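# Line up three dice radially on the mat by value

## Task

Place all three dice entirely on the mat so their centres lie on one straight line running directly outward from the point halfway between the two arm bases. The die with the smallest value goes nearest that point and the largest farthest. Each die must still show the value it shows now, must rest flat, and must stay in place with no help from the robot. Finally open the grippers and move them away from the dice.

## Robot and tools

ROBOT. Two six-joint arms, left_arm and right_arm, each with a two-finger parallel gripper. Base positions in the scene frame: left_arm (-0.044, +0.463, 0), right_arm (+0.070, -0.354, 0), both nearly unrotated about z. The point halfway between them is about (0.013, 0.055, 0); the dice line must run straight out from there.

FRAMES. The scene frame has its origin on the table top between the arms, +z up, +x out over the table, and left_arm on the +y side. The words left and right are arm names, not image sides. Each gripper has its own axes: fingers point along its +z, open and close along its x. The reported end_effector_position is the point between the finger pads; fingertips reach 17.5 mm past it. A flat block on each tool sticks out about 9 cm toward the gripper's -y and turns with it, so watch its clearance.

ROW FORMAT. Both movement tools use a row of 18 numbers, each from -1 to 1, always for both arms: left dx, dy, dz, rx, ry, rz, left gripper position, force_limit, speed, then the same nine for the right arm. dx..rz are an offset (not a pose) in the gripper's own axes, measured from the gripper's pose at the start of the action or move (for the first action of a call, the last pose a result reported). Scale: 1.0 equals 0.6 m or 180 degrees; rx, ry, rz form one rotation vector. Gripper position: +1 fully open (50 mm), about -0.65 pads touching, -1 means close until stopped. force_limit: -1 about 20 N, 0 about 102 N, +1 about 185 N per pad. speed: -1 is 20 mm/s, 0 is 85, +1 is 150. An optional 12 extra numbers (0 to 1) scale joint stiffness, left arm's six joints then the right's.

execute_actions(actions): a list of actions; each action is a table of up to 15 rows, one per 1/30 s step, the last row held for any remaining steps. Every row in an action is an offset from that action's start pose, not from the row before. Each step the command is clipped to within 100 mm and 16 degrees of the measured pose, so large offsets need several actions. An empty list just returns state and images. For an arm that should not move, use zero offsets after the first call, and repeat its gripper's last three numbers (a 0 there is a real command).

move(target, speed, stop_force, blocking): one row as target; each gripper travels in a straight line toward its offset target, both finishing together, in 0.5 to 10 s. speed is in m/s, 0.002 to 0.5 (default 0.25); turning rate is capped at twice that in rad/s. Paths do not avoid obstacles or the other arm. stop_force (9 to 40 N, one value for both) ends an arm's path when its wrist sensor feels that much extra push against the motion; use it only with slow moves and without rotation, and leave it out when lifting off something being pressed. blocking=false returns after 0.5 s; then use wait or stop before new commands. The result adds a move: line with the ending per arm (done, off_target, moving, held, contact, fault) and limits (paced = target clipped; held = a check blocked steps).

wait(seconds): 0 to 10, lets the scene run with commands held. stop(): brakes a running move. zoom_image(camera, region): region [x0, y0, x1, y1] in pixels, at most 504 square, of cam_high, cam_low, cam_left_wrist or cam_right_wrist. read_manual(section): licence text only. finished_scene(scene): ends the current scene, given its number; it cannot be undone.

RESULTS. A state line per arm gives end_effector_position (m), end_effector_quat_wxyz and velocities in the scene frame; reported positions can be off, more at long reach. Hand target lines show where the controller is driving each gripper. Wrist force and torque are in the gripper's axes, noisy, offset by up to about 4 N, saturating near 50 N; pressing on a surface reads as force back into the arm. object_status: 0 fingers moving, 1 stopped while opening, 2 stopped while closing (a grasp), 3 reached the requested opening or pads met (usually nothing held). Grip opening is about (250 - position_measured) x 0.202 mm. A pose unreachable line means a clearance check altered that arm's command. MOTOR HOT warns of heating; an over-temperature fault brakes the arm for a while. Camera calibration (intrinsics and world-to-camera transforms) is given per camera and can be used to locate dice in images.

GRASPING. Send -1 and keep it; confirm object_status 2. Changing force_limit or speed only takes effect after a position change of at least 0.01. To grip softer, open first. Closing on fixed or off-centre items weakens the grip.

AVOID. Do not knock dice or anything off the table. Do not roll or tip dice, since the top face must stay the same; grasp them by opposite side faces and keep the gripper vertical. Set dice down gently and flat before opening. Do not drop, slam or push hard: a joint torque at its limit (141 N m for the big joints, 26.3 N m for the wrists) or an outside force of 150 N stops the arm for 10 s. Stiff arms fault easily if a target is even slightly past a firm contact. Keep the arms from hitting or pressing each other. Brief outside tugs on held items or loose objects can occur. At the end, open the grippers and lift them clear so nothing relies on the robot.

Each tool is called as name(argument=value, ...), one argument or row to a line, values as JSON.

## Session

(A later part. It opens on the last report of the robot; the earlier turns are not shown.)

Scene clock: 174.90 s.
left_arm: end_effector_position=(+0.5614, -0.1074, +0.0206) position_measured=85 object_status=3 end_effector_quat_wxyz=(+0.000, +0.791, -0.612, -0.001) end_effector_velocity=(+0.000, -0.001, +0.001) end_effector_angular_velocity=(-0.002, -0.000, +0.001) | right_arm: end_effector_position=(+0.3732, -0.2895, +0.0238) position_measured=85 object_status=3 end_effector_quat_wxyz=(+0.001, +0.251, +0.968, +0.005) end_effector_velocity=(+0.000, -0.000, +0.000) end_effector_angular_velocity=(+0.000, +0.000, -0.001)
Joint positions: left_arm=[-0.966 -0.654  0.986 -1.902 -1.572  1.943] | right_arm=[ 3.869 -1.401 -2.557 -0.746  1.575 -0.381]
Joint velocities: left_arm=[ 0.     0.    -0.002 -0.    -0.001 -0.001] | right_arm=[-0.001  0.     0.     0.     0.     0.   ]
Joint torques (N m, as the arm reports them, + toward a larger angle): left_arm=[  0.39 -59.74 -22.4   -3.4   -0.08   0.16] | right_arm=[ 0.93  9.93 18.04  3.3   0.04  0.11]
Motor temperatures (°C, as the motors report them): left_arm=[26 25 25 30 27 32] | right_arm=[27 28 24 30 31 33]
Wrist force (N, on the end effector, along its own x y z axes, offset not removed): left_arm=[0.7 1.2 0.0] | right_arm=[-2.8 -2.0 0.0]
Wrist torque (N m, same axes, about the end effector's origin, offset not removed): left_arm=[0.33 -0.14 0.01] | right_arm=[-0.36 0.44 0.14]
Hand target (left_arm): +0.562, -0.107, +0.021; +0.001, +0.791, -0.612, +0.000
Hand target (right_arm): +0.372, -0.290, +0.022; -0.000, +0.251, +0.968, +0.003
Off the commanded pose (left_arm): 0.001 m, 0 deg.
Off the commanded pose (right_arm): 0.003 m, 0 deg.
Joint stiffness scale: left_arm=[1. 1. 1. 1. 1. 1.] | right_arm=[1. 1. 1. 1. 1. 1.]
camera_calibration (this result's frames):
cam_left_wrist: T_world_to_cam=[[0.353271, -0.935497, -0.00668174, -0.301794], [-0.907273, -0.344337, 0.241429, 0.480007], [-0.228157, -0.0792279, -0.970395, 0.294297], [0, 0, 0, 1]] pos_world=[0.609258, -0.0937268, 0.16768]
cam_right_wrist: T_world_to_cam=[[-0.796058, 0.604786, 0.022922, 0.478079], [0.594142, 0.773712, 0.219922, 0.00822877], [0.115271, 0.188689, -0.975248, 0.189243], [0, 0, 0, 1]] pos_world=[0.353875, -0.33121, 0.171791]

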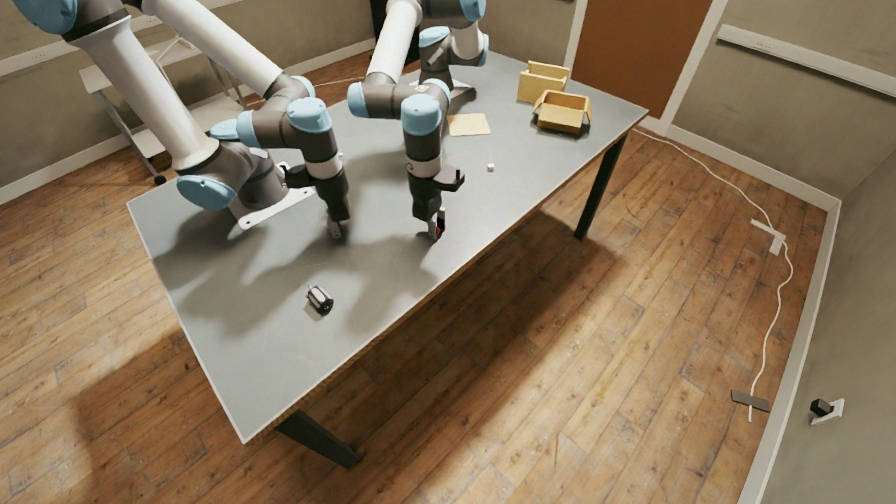

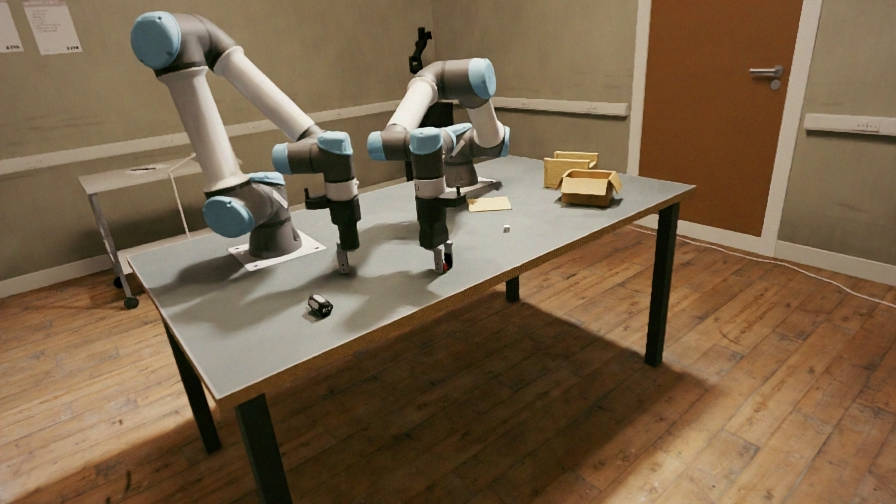

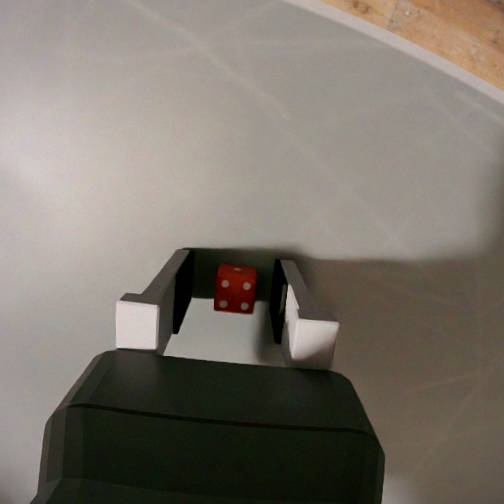

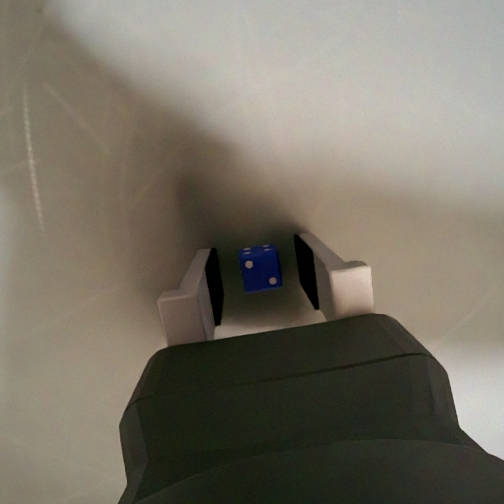

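execute_actions(
  actions=[
    [[0,0,0,0,0,0,-1,-0.5,0.2,0,0,0,0,0,0,-1,-0.5,0.2],[0,0,0,0,0,0,-1,-0.5,0.2,0,0,0,0,0,0,-1,-0.5,0.2],[0,0,0,0,0,0,-1,-0.5,0.2,0,0,0,0,0,0,-1,-0.5,0.2],[0,0,0,0,0,0,-1,-0.5,0.2,0,0,0,0,0,0,-1,-0.5,0.2],[0,0,0,0,0,0,-1,-0.5,0.2,0,0,0,0,0,0,-1,-0.5,0.2],[0,0,0,0,0,0,-1,-0.5,0.2,0,0,0,0,0,0,-1,-0.5,0.2],[0,0,0,0,0,0,-1,-0.5,0.2,0,0,0,0,0,0,-1,-0.5,0.2],[0,0,-0.004,0,0,0,-1,-0.5,0.2,0,0,-0.004,0,0,0,-1,-0.5,0.2],[0,0,-0.010,0,0,0,-1,-0.5,0.2,0,0,-0.010,0,0,0,-1,-0.5,0.2],[0,0,-0.018,0,0,0,-1,-0.5,0.2,0,0,-0.018,0,0,0,-1,-0.5,0.2],[0,0,-0.026,0,0,0,-1,-0.5,0.2,0,0,-0.026,0,0,0,-1,-0.5,0.2],[0,0,-0.034,0,0,0,-1,-0.5,0.2,0,0,-0.034,0,0,0,-1,-0.5,0.2],[0,0,-0.041,0,0,0,-1,-0.5,0.2,0,0,-0.041,0,0,0,-1,-0.5,0.2],[0,0,-0.046,0,0,0,-1,-0.5,0.2,0,0,-0.046,0,0,0,-1,-0.5,0.2],[0,0,-0.050,0,0,0,-1,-0.5,0.2,0,0,-0.050,0,0,0,-1,-0.5,0.2]],
  ],
)

Scene clock: 214.63 s.
left_arm: end_effector_position=(+0.5601, -0.1056, +0.0280) position_measured=178 object_status=2 end_effector_quat_wxyz=(-0.001, +0.791, -0.612, -0.005) end_effector_velocity=(+0.002, -0.003, +0.105) end_effector_angular_velocity=(-0.011, -0.007, +0.000) | right_arm: end_effector_position=(+0.3721, -0.2904, +0.0348) position_measured=180 object_status=2 end_effector_quat_wxyz=(+0.000, +0.251, +0.968, +0.003) end_effector_velocity=(+0.020, +0.017, +0.115) end_effector_angular_velocity=(+0.058, -0.071, +0.004)
Joint positions: left_arm=[-0.966 -0.662  0.978 -1.878 -1.572  1.943] | right_arm=[ 3.869 -1.366 -2.541 -0.8    1.575 -0.381]
Joint velocities: left_arm=[ 0.    -0.09  -0.107  0.183 -0.001 -0.   ] | right_arm=[ 0.     0.309  0.169 -0.386  0.    -0.003]
Joint torques (N m, as the arm reports them, + toward a larger angle): left_arm=[ -0.26 -64.21 -28.98  -2.49   0.11   0.06] | right_arm=[-0.93 16.54 27.06  2.38 -0.07 -0.68]
Motor temperatures (°C, as the motors report them): left_arm=[26 25 25 30 27 32] | right_arm=[27 28 24 30 31 33]
Wrist force (N, on the end effector, along its own x y z axes, offset not removed): left_arm=[-4.4 3.8 1.0] | right_arm=[-0.4 1.3 4.3]
Wrist torque (N m, same axes, about the end effector's origin, offset not removed): left_arm=[0.96 0.91 0.12] | right_arm=[0.42 -0.14 0.01]
Hand target (left_arm): +0.561, -0.107, +0.050; +0.001, +0.791, -0.612, -0.000
Hand target (right_arm): +0.374, -0.290, +0.052; +0.002, +0.251, +0.968, +0.006
Off the commanded pose (left_arm): 0.023 m, 0 deg.
Off the commanded pose (right_arm): 0.019 m, 0 deg.
Joint stiffness scale: left_arm=[1. 1. 1. 1. 1. 1.] | right_arm=[1. 1. 1. 1. 1. 1.]
camera_calibration (this result's frames):
cam_left_wrist: T_world_to_cam=[[0.353217, -0.935423, -0.0148775, -0.299326], [-0.906066, -0.346006, 0.243565, 0.476732], [-0.232984, -0.0725514, -0.96977, 0.304767], [0, 0, 0, 1]] pos_world=[0.608684, -0.0929329, 0.174985]
cam_right_wrist: T_world_to_cam=[[-0.796057, 0.604755, 0.0237755, 0.477474], [0.594673, 0.774275, 0.216476, 0.00717568], [0.112506, 0.186466, -0.975998, 0.200644], [0, 0, 0, 1]] pos_world=[0.353255, -0.331724, 0.182923]

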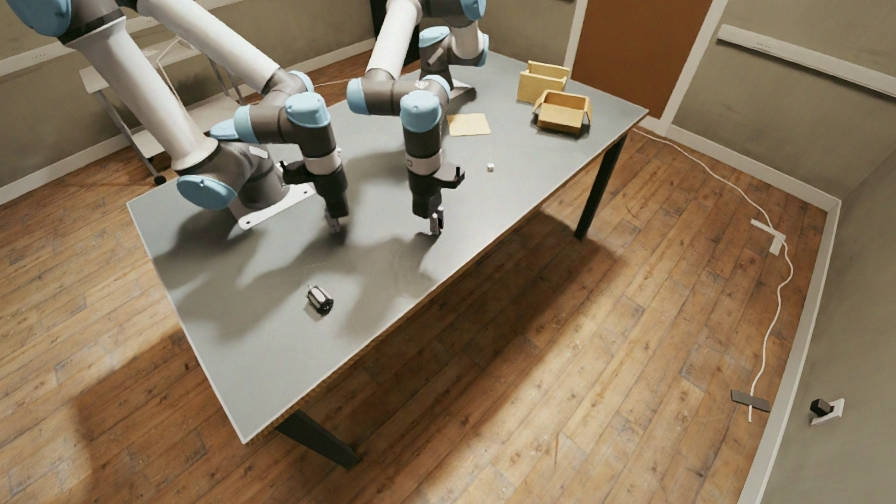

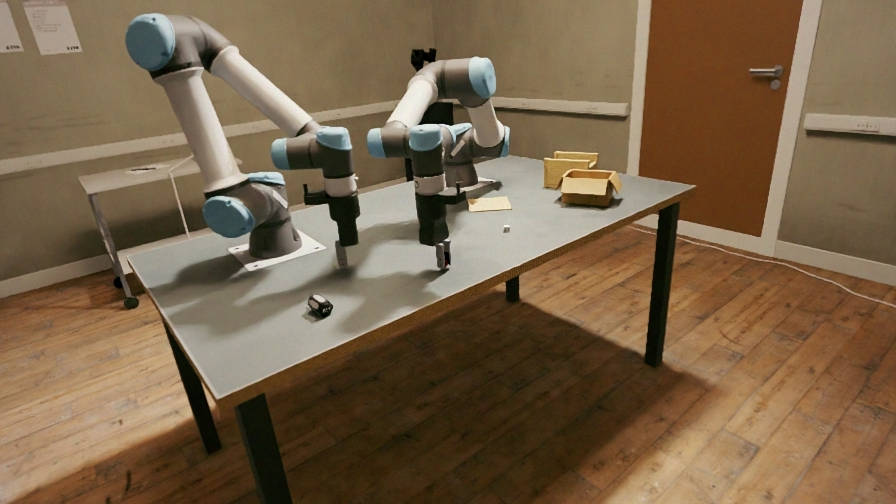

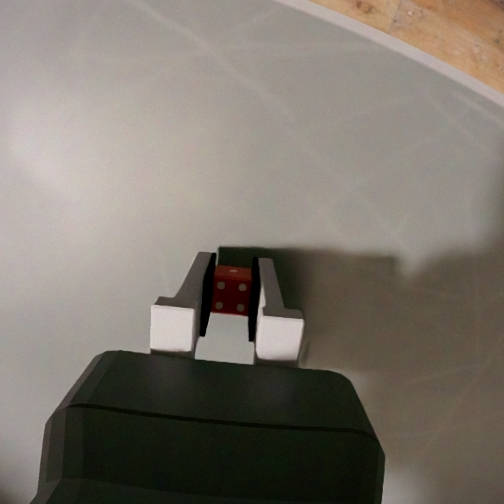

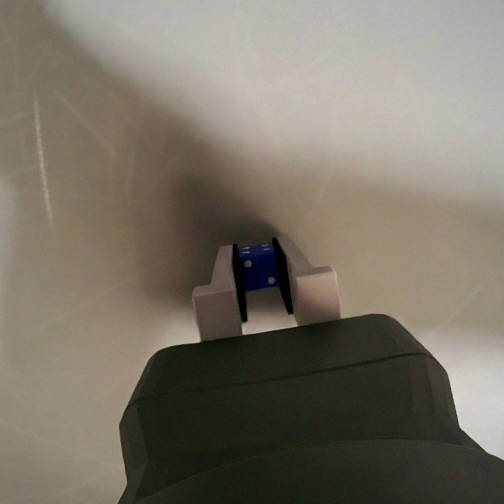

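execute_actions(
  actions=[],
)

Scene clock: 228.13 s.
left_arm: end_effector_position=(+0.5612, -0.1071, +0.0507) position_measured=178 object_status=2 end_effector_quat_wxyz=(+0.001, +0.791, -0.612, +0.000) end_effector_velocity=(-0.000, -0.000, +0.000) end_effector_angular_velocity=(-0.000, +0.000, -0.001) | right_arm: end_effector_position=(+0.3725, -0.2901, +0.0501) position_measured=180 object_status=2 end_effector_quat_wxyz=(+0.001, +0.250, +0.968, +0.004) end_effector_velocity=(-0.000, -0.000, -0.000) end_effector_angular_velocity=(-0.000, +0.000, -0.002)
Joint positions: left_arm=[-0.966 -0.682  0.958 -1.848 -1.572  1.943] | right_arm=[ 3.869 -1.324 -2.517 -0.864  1.575 -0.381]
Joint velocities: left_arm=[-0.    -0.     0.001  0.    -0.     0.   ] | right_arm=[-0.001  0.    -0.001  0.     0.     0.001]
Joint torques (N m, as the arm reports them, + toward a larger angle): left_arm=[ -0.11 -56.38 -25.38  -2.42   0.06  -0.1 ] | right_arm=[-0.89 11.46 25.33  2.68 -0.09 -0.87]
Motor temperatures (°C, as the motors report them): left_arm=[26 25 25 30 27 32] | right_arm=[27 28 24 30 31 33]
Wrist force (N, on the end effector, along its own x y z axes, offset not removed): left_arm=[-2.0 1.4 1.3] | right_arm=[-1.0 -1.2 -1.2]
Wrist torque (N m, same axes, about the end effector's origin, offset not removed): left_arm=[0.42 0.37 0.21] | right_arm=[-0.20 0.20 -0.03]
Hand target (left_arm): +0.561, -0.107, +0.050; +0.001, +0.791, -0.612, -0.000
Hand target (right_arm): +0.374, -0.290, +0.052; +0.002, +0.251, +0.968, +0.006
Off the commanded pose (left_arm): 0.000 m, 0 deg.
Off the commanded pose (right_arm): 0.004 m, 0 deg.
Joint stiffness scale: left_arm=[1. 1. 1. 1. 1. 1.] | right_arm=[1. 1. 1. 1. 1. 1.]
camera_calibration (this result's frames):
cam_left_wrist: T_world_to_cam=[[0.353276, -0.935505, -0.00519867, -0.301325], [-0.90749, -0.344036, 0.241041, 0.472809], [-0.227283, -0.0804362, -0.970501, 0.32292], [0, 0, 0, 1]] pos_world=[0.608915, -0.0932527, 0.197862]
cam_right_wrist: T_world_to_cam=[[-0.796457, 0.604243, 0.0233648, 0.477263], [0.593909, 0.774402, 0.218115, 0.00362694], [0.113701, 0.187596, -0.975643, 0.215354], [0, 0, 0, 1]] pos_world=[0.353479, -0.331591, 0.198166]

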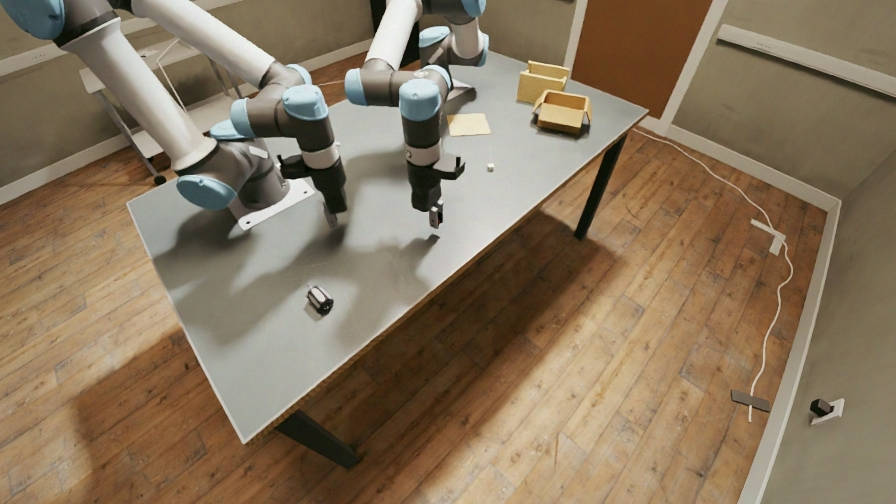

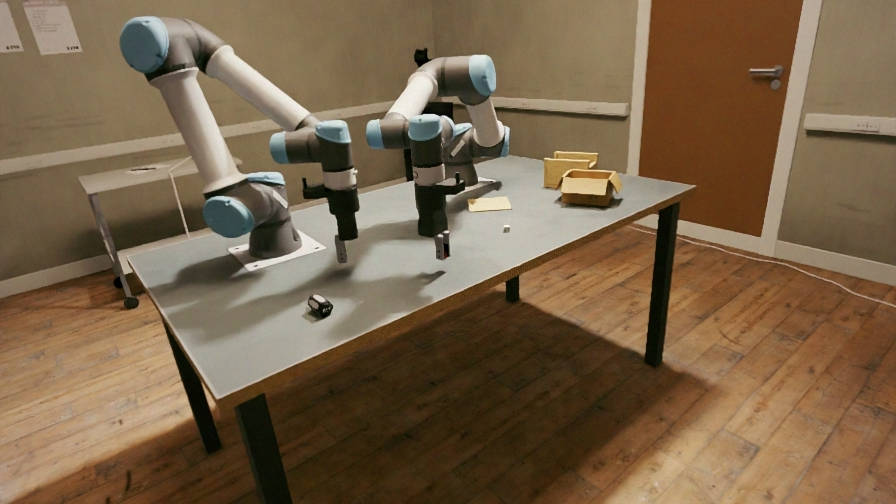

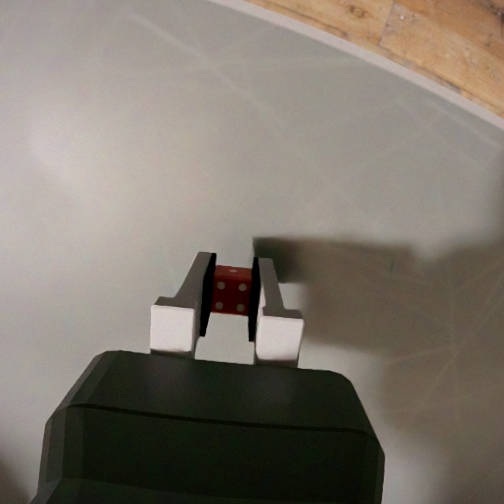

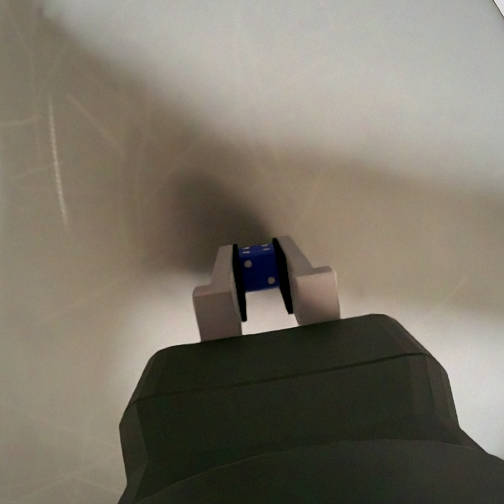

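move(
  target=[-0.8621,0.2761,-0.003,0,0,-0.1917,-1,-0.5,0.2,0.2010,0.2508,-0.0082,0,0,0.0667,-1,-0.5,0.2],
  speed=0.5,
  blocking=false,
)

wait(
  seconds=0.4,
)

zoom_image(
  camera="cam_left_wrist",
  region=[0, 0, 504, 300],
)

wait(
  seconds=3,
)

Scene clock: 299.97 s.
left_arm: end_effector_position=(+0.4998, -0.0107, +0.0476) position_measured=178 object_status=2 end_effector_quat_wxyz=(-0.005, +0.828, -0.561, -0.029) end_effector_velocity=(-0.232, +0.405, -0.003) end_effector_angular_velocity=(+0.125, +0.107, +0.536) | right_arm: end_effector_position=(+0.3640, -0.2494, +0.0518) position_measured=180 object_status=2 end_effector_quat_wxyz=(-0.001, +0.268, +0.963, +0.005) end_effector_velocity=(-0.032, +0.169, +0.008) end_effector_angular_velocity=(+0.010, +0.016, -0.148)
Joint positions: left_arm=[-0.954 -0.908  1.361 -1.964 -1.582  1.829] | right_arm=[ 3.982 -1.339 -2.501 -0.864  1.578 -0.232]
Joint velocities: left_arm=[ 0.088 -0.866  1.476 -0.451 -0.038 -0.447] | right_arm=[ 0.438 -0.105  0.098  0.008  0.014  0.586]
Joint torques (N m, as the arm reports them, + toward a larger angle): left_arm=[  2.11 -52.68 -14.11  -3.42  -0.1   -0.52] | right_arm=[ 3.79  7.62 25.93  2.71  0.4   0.13]
Motor temperatures (°C, as the motors report them): left_arm=[26 26 25 30 27 32] | right_arm=[27 28 24 30 31 33]
Wrist force (N, on the end effector, along its own x y z axes, offset not removed): left_arm=[-0.2 0.1 1.5] | right_arm=[-3.4 3.6 1.6]
Wrist torque (N m, same axes, about the end effector's origin, offset not removed): left_arm=[0.13 0.08 -0.15] | right_arm=[0.84 0.67 0.14]
Hand target (left_arm): +0.462, +0.053, +0.042; -0.006, +0.852, -0.523, -0.039
Hand target (right_arm): +0.359, -0.223, +0.053; -0.003, +0.285, +0.959, +0.006
Off the commanded pose (left_arm): 0.429 m, 27 deg.
Off the commanded pose (right_arm): 0.151 m, 10 deg.
Joint stiffness scale: left_arm=[1. 1. 1. 1. 1. 1.] | right_arm=[1. 1. 1. 1. 1. 1.]
move: running
camera_calibration (this result's frames):
cam_left_wrist: T_world_to_cam=[[0.466615, -0.882248, -0.0625162, -0.24281], [-0.846241, -0.465888, 0.258503, 0.418247], [-0.257189, -0.0677174, -0.963986, 0.328461], [0, 0, 0, 1]] pos_world=[0.551713, 0.00288014, 0.193334]
cam_right_wrist: T_world_to_cam=[[-0.773856, 0.632733, 0.0282209, 0.444446], [0.622415, 0.751477, 0.218819, -0.039257], [0.117246, 0.186899, -0.975357, 0.208917], [0, 0, 0, 1]] pos_world=[0.343877, -0.290761, 0.199817]

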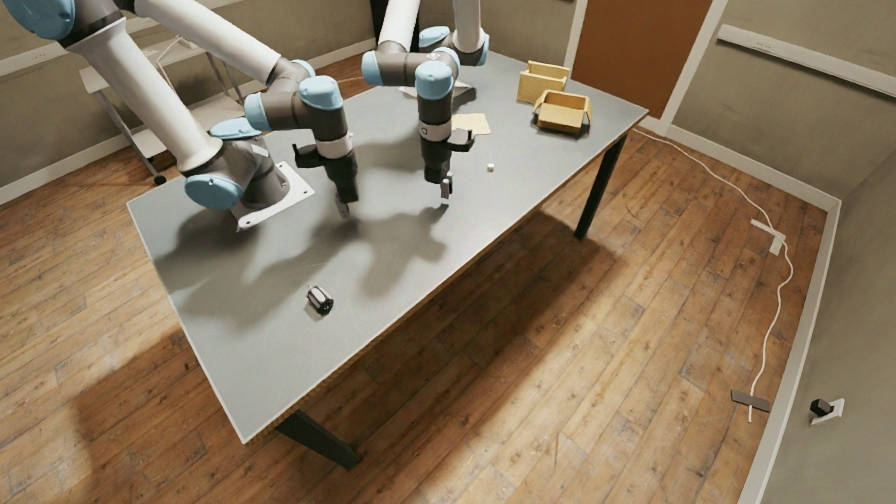

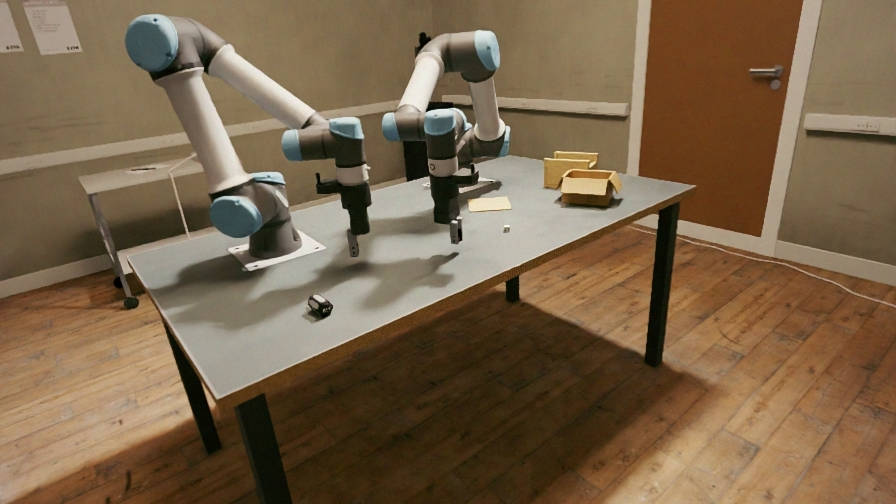

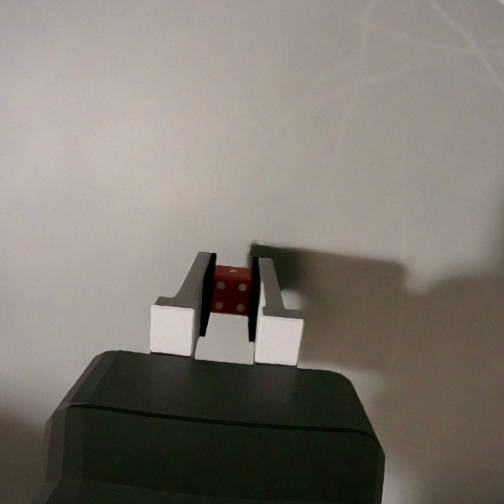

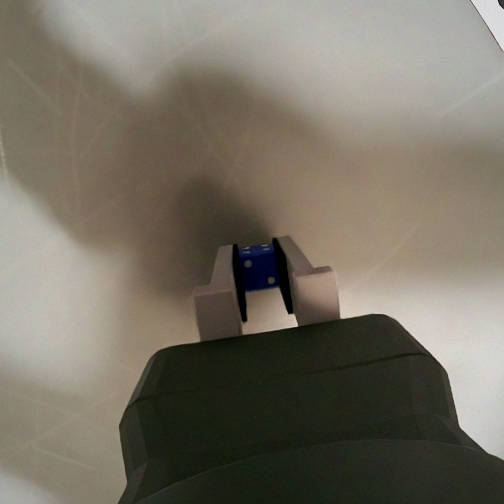

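Scene clock: 300.37 s.
left_arm: end_effector_position=(+0.3972, +0.1557, +0.0421) position_measured=178 object_status=2 end_effector_quat_wxyz=(-0.006, +0.883, -0.468, -0.036) end_effector_velocity=(-0.260, +0.413, -0.014) end_effector_angular_velocity=(-0.030, -0.066, +0.548) | right_arm: end_effector_position=(+0.3514, -0.1806, +0.0546) position_measured=180 object_status=2 end_effector_quat_wxyz=(-0.003, +0.303, +0.953, +0.005) end_effector_velocity=(-0.031, +0.174, +0.006) end_effector_angular_velocity=(-0.000, +0.006, -0.198)
Joint positions: left_arm=[-0.919 -1.265  1.944 -2.178 -1.588  1.647] | right_arm=[ 4.144 -1.402 -2.447 -0.855  1.58   0.003]
Joint velocities: left_arm=[ 0.102 -0.909  1.356 -0.52   0.001 -0.447] | right_arm=[ 0.366 -0.199  0.171  0.029  0.     0.564]
Joint torques (N m, as the arm reports them, + toward a larger angle): left_arm=[  2.63 -36.57 -14.89  -3.42  -0.19  -0.43] | right_arm=[ 4.51  8.07 25.87  3.25 -0.47  0.14]
Motor temperatures (°C, as the motors report them): left_arm=[26 26 25 30 27 32] | right_arm=[27 28 24 30 31 33]
Wrist force (N, on the end effector, along its own x y z axes, offset not removed): left_arm=[-2.7 2.7 1.4] | right_arm=[-2.6 -1.6 1.1]
Wrist torque (N m, same axes, about the end effector's origin, offset not removed): left_arm=[0.67 0.51 0.23] | right_arm=[-0.06 0.28 0.21]
Hand target (left_arm): +0.359, +0.217, +0.038; -0.004, +0.904, -0.427, -0.028
Hand target (right_arm): +0.347, -0.153, +0.056; -0.003, +0.321, +0.947, +0.006
Off the commanded pose (left_arm): 0.234 m, 15 deg.
Off the commanded pose (right_arm): 0.081 m, 6 deg.
Joint stiffness scale: left_arm=[1. 1. 1. 1. 1. 1.] | right_arm=[1. 1. 1. 1. 1. 1.]
earlier move: running; limits=paced
wait: 0.40 s; no rest
camera_calibration (this result's frames):
cam_left_wrist: T_world_to_cam=[[0.644929, -0.760234, -0.0781728, -0.137648], [-0.724498, -0.640739, 0.25408, 0.389423], [-0.243249, -0.107227, -0.964019, 0.308678], [0, 0, 0, 1]] pos_world=[0.445995, 0.177973, 0.187867]
cam_right_wrist: T_world_to_cam=[[-0.725667, 0.687329, 0.0314108, 0.383863], [0.67618, 0.703966, 0.217284, -0.111196], [0.127234, 0.178915, -0.975603, 0.195249], [0, 0, 0, 1]] pos_world=[0.328903, -0.220495, 0.202589]

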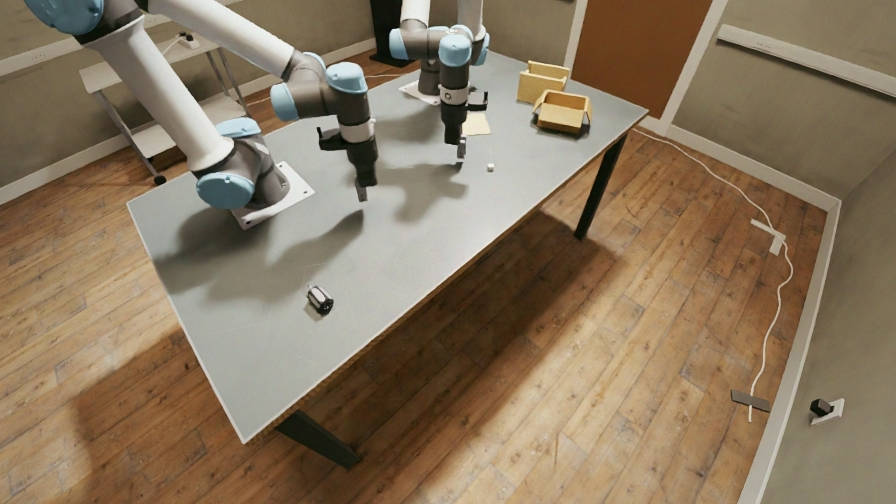

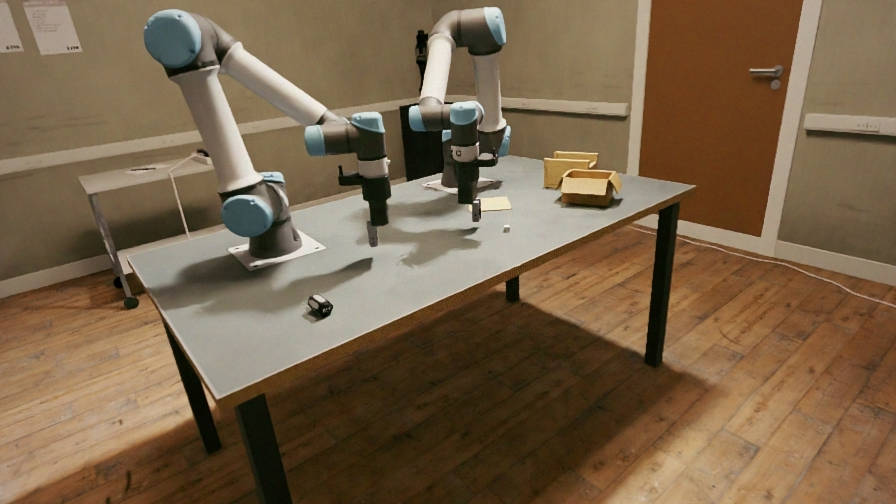

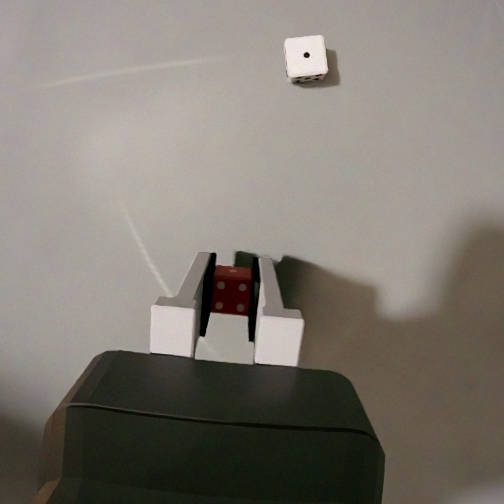

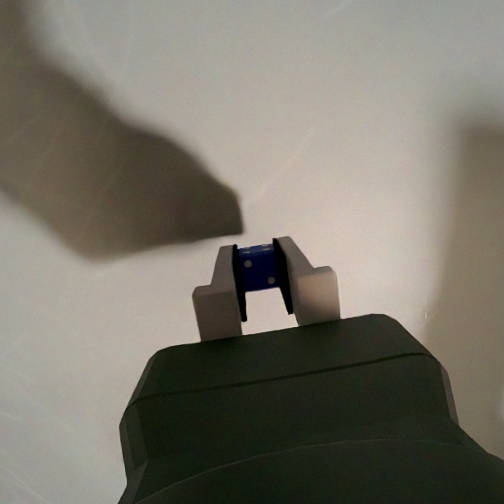

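Region (0, 0, 504, 300) of cam_left_wrist's 504x504 image, scaled by 1.000; it fills the top 300 rows of this view, and the rest is white.

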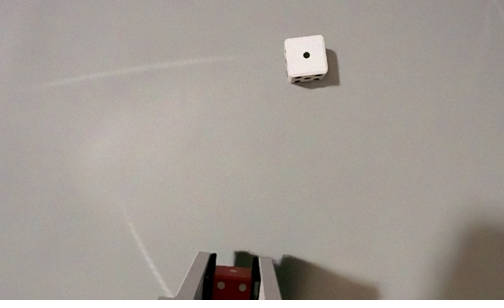

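Scene clock: 301.40 s.
left_arm: end_effector_position=(+0.2730, +0.3511, +0.0534) position_measured=178 object_status=2 end_effector_quat_wxyz=(+0.002, +0.937, -0.349, +0.002) end_effector_velocity=(-0.002, +0.001, +0.000) end_effector_angular_velocity=(+0.006, +0.005, -0.002) | right_arm: end_effector_position=(+0.3395, -0.1018, +0.0556) position_measured=180 object_status=2 end_effector_quat_wxyz=(-0.001, +0.351, +0.936, +0.004) end_effector_velocity=(+0.000, +0.000, +0.000) end_effector_angular_velocity=(+0.000, -0.001, -0.001)
Joint positions: left_arm=[-0.848 -1.82   2.507 -2.262 -1.573  1.457] | right_arm=[ 4.287 -1.512 -2.351 -0.842  1.573  0.248]
Joint velocities: left_arm=[-0.003 -0.003 -0.001  0.011  0.    -0.001] | right_arm=[ 0.    -0.     0.001 -0.    -0.001  0.001]
Joint torques (N m, as the arm reports them, + toward a larger angle): left_arm=[ -1.92 -10.34 -16.22  -2.4    0.31  -0.4 ] | right_arm=[ 3.46 17.56 25.81  3.49 -0.54  0.08]
Motor temperatures (°C, as the motors report them): left_arm=[26 26 25 30 27 32] | right_arm=[27 28 24 30 31 33]
Wrist force (N, on the end effector, along its own x y z axes, offset not removed): left_arm=[-0.5 -0.5 0.8] | right_arm=[1.6 -0.3 2.4]
Wrist torque (N m, same axes, about the end effector's origin, offset not removed): left_arm=[0.20 0.17 -0.02] | right_arm=[0.13 -0.31 -0.12]
Hand target (left_arm): +0.271, +0.352, +0.052; +0.001, +0.937, -0.350, -0.000
Hand target (right_arm): +0.340, -0.100, +0.056; -0.001, +0.350, +0.937, +0.004
Off the commanded pose (left_arm): 0.003 m, 0 deg.
Off the commanded pose (right_arm): 0.002 m, 0 deg.
Joint stiffness scale: left_arm=[1. 1. 1. 1. 1. 1.] | right_arm=[1. 1. 1. 1. 1. 1.]
earlier move: done; limits=paced
wait: 1.03 of 3 s (the move ended)
camera_calibration (this result's frames):
cam_left_wrist: T_world_to_cam=[[0.821865, -0.569677, -0.00227481, -0.027373], [-0.552118, -0.797504, 0.243215, 0.43033], [-0.140368, -0.198634, -0.96997, 0.314643], [0, 0, 0, 1]] pos_world=[0.304256, 0.390095, 0.200469]
cam_right_wrist: T_world_to_cam=[[-0.652242, 0.75755, 0.0264174, 0.303596], [0.743699, 0.632798, 0.215589, -0.188889], [0.146603, 0.160263, -0.976127, 0.175245], [0, 0, 0, 1]] pos_world=[0.312803, -0.138546, 0.203764]

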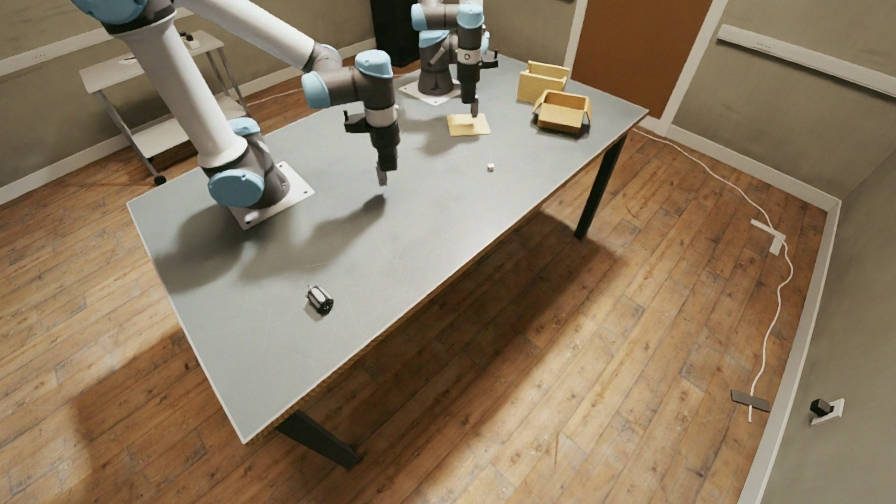

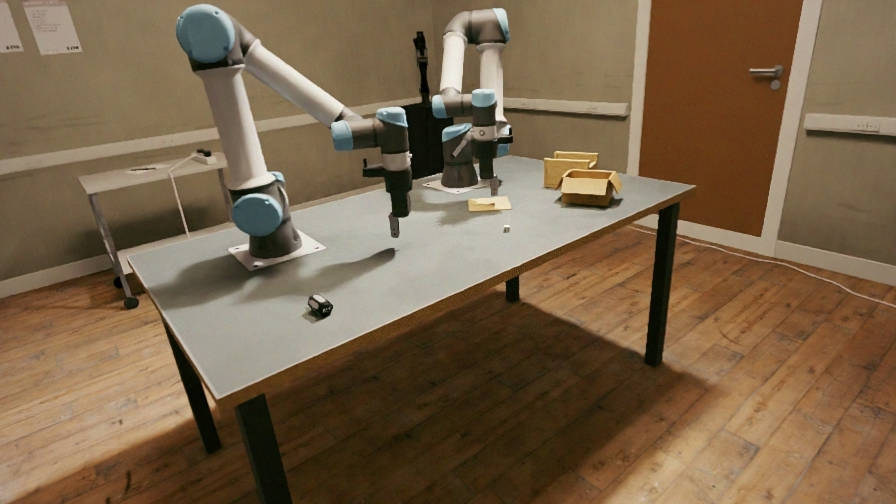

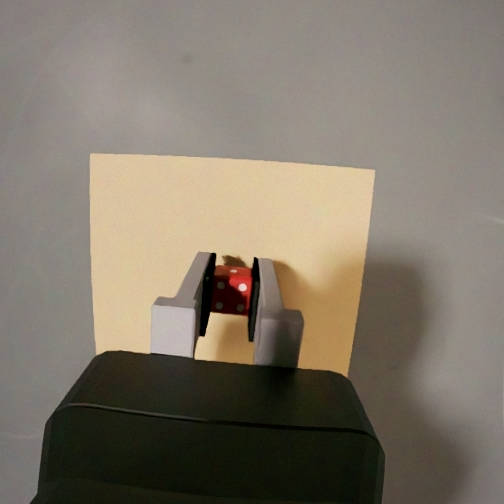

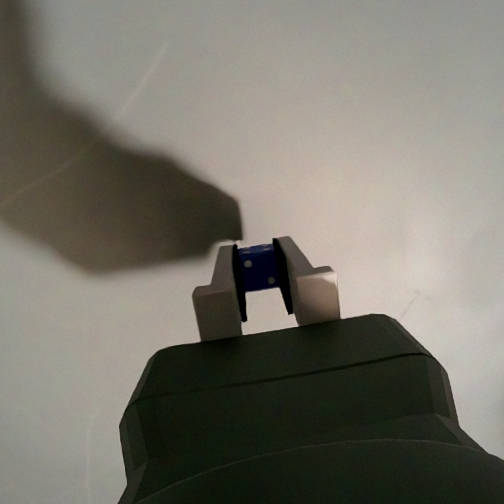

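zoom_image(
  camera="cam_left_wrist",
  region=[70, 134, 130, 194],
)

zoom_image(
  camera="cam_left_wrist",
  region=[340, 145, 400, 205],
)

zoom_image(
  camera="cam_left_wrist",
  region=[190, 245, 280, 335],
)

Region (70, 134, 130, 194) of cam_left_wrist's 504x504 image, scaled by 8.400, with more detail than that image has.

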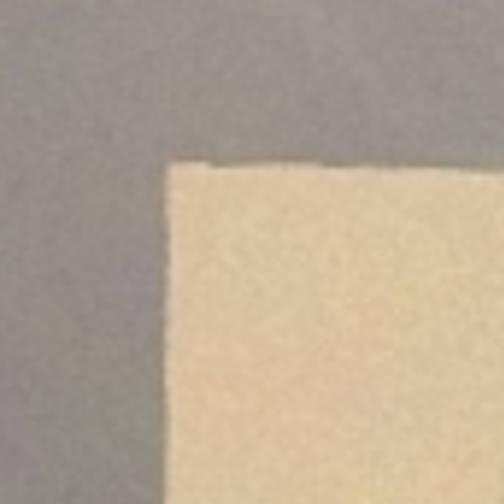

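Region (340, 145, 400, 205) of cam_left_wrist's 504x504 image, scaled by 8.400, with more detail than that image has.

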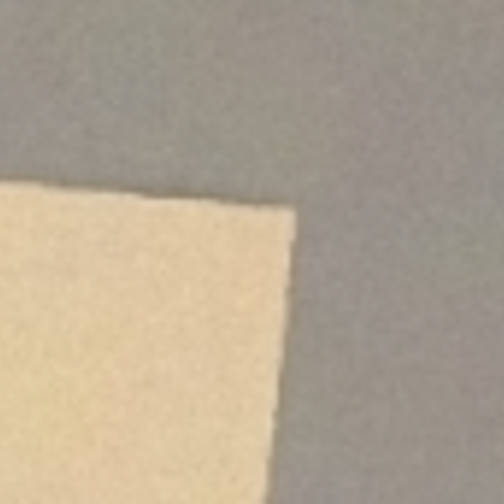

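Region (190, 245, 280, 335) of cam_left_wrist's 504x504 image, scaled by 5.600, with more detail than that image has.

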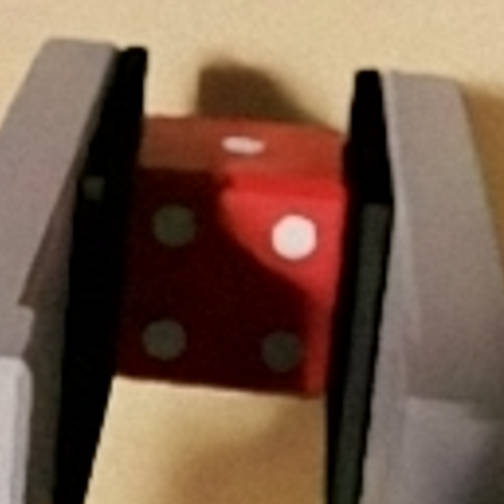

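execute_actions(
  actions=[],
)

Scene clock: 345.87 s.
left_arm: end_effector_position=(+0.2728, +0.3513, +0.0534) position_measured=178 object_status=2 end_effector_quat_wxyz=(+0.002, +0.937, -0.349, +0.001) end_effector_velocity=(+0.001, -0.000, +0.001) end_effector_angular_velocity=(-0.001, -0.002, -0.000) | right_arm: end_effector_position=(+0.3396, -0.1018, +0.0556) position_measured=180 object_status=2 end_effector_quat_wxyz=(-0.001, +0.351, +0.936, +0.004) end_effector_velocity=(+0.000, +0.000, +0.000) end_effector_angular_velocity=(+0.001, -0.000, +0.001)
Joint positions: left_arm=[-0.848 -1.82   2.507 -2.261 -1.573  1.457] | right_arm=[ 4.287 -1.512 -2.351 -0.842  1.573  0.248]
Joint velocities: left_arm=[-0.    -0.001 -0.001 -0.     0.001  0.   ] | right_arm=[ 0.001  0.     0.     0.    -0.    -0.   ]
Joint torques (N m, as the arm reports them, + toward a larger angle): left_arm=[ -1.86 -10.79 -16.93  -2.32   0.33  -0.4 ] | right_arm=[ 2.07 14.47 26.45  3.32 -0.4   0.1 ]
Motor temperatures (°C, as the motors report them): left_arm=[26 26 25 30 27 32] | right_arm=[27 28 24 30 31 33]
Wrist force (N, on the end effector, along its own x y z axes, offset not removed): left_arm=[-2.7 2.5 0.1] | right_arm=[-5.2 -1.5 -0.6]
Wrist torque (N m, same axes, about the end effector's origin, offset not removed): left_arm=[0.67 0.49 -0.04] | right_arm=[-0.20 0.98 0.19]
Hand target (left_arm): +0.271, +0.352, +0.052; +0.001, +0.937, -0.350, -0.000
Hand target (right_arm): +0.340, -0.100, +0.056; -0.001, +0.350, +0.937, +0.004
Off the commanded pose (left_arm): 0.002 m, 0 deg.
Off the commanded pose (right_arm): 0.002 m, 0 deg.
Joint stiffness scale: left_arm=[1. 1. 1. 1. 1. 1.] | right_arm=[1. 1. 1. 1. 1. 1.]
camera_calibration (this result's frames):
cam_left_wrist: T_world_to_cam=[[0.821976, -0.569513, -0.00304874, -0.0271487], [-0.551842, -0.797772, 0.24296, 0.430431], [-0.140801, -0.198025, -0.970032, 0.31455], [0, 0, 0, 1]] pos_world=[0.304135, 0.390213, 0.200464]
cam_right_wrist: T_world_to_cam=[[-0.652174, 0.757609, 0.0263949, 0.303583], [0.743752, 0.632734, 0.215593, -0.188917], [0.146634, 0.160235, -0.976127, 0.175228], [0, 0, 0, 1]] pos_world=[0.312802, -0.138541, 0.203761]

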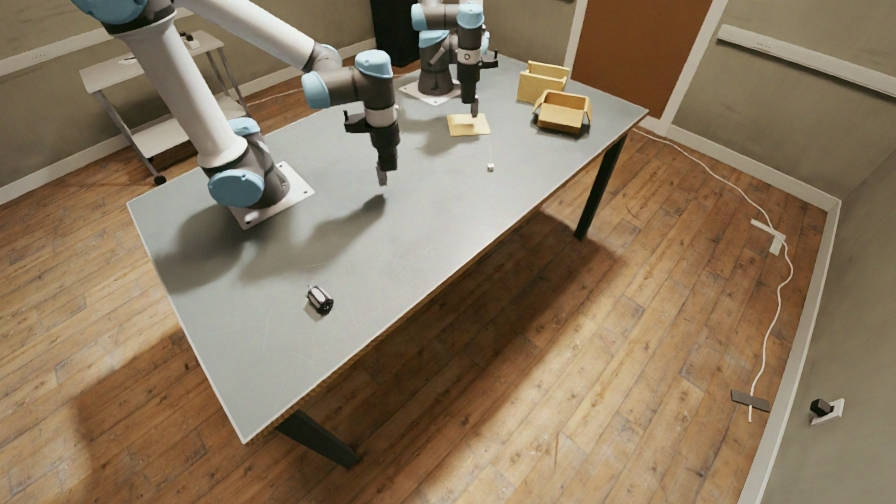

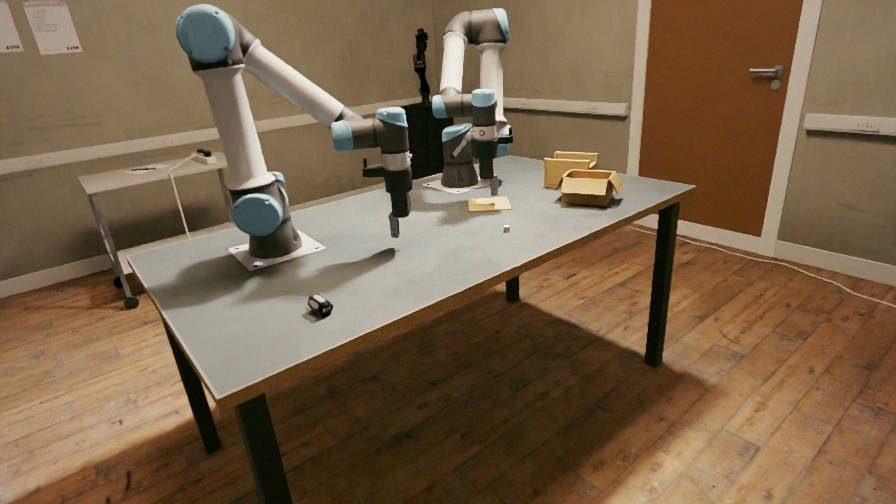

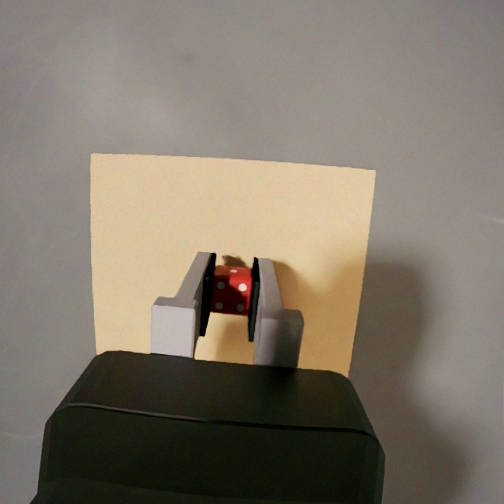

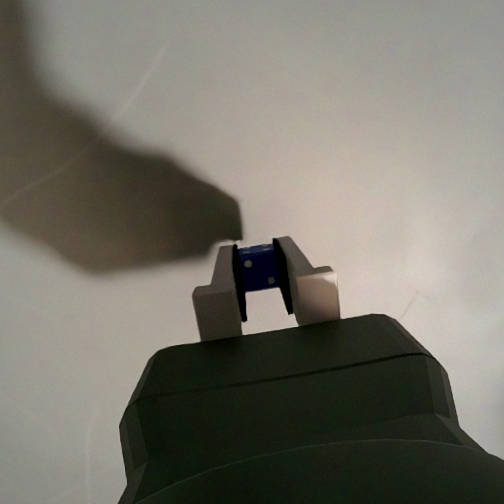

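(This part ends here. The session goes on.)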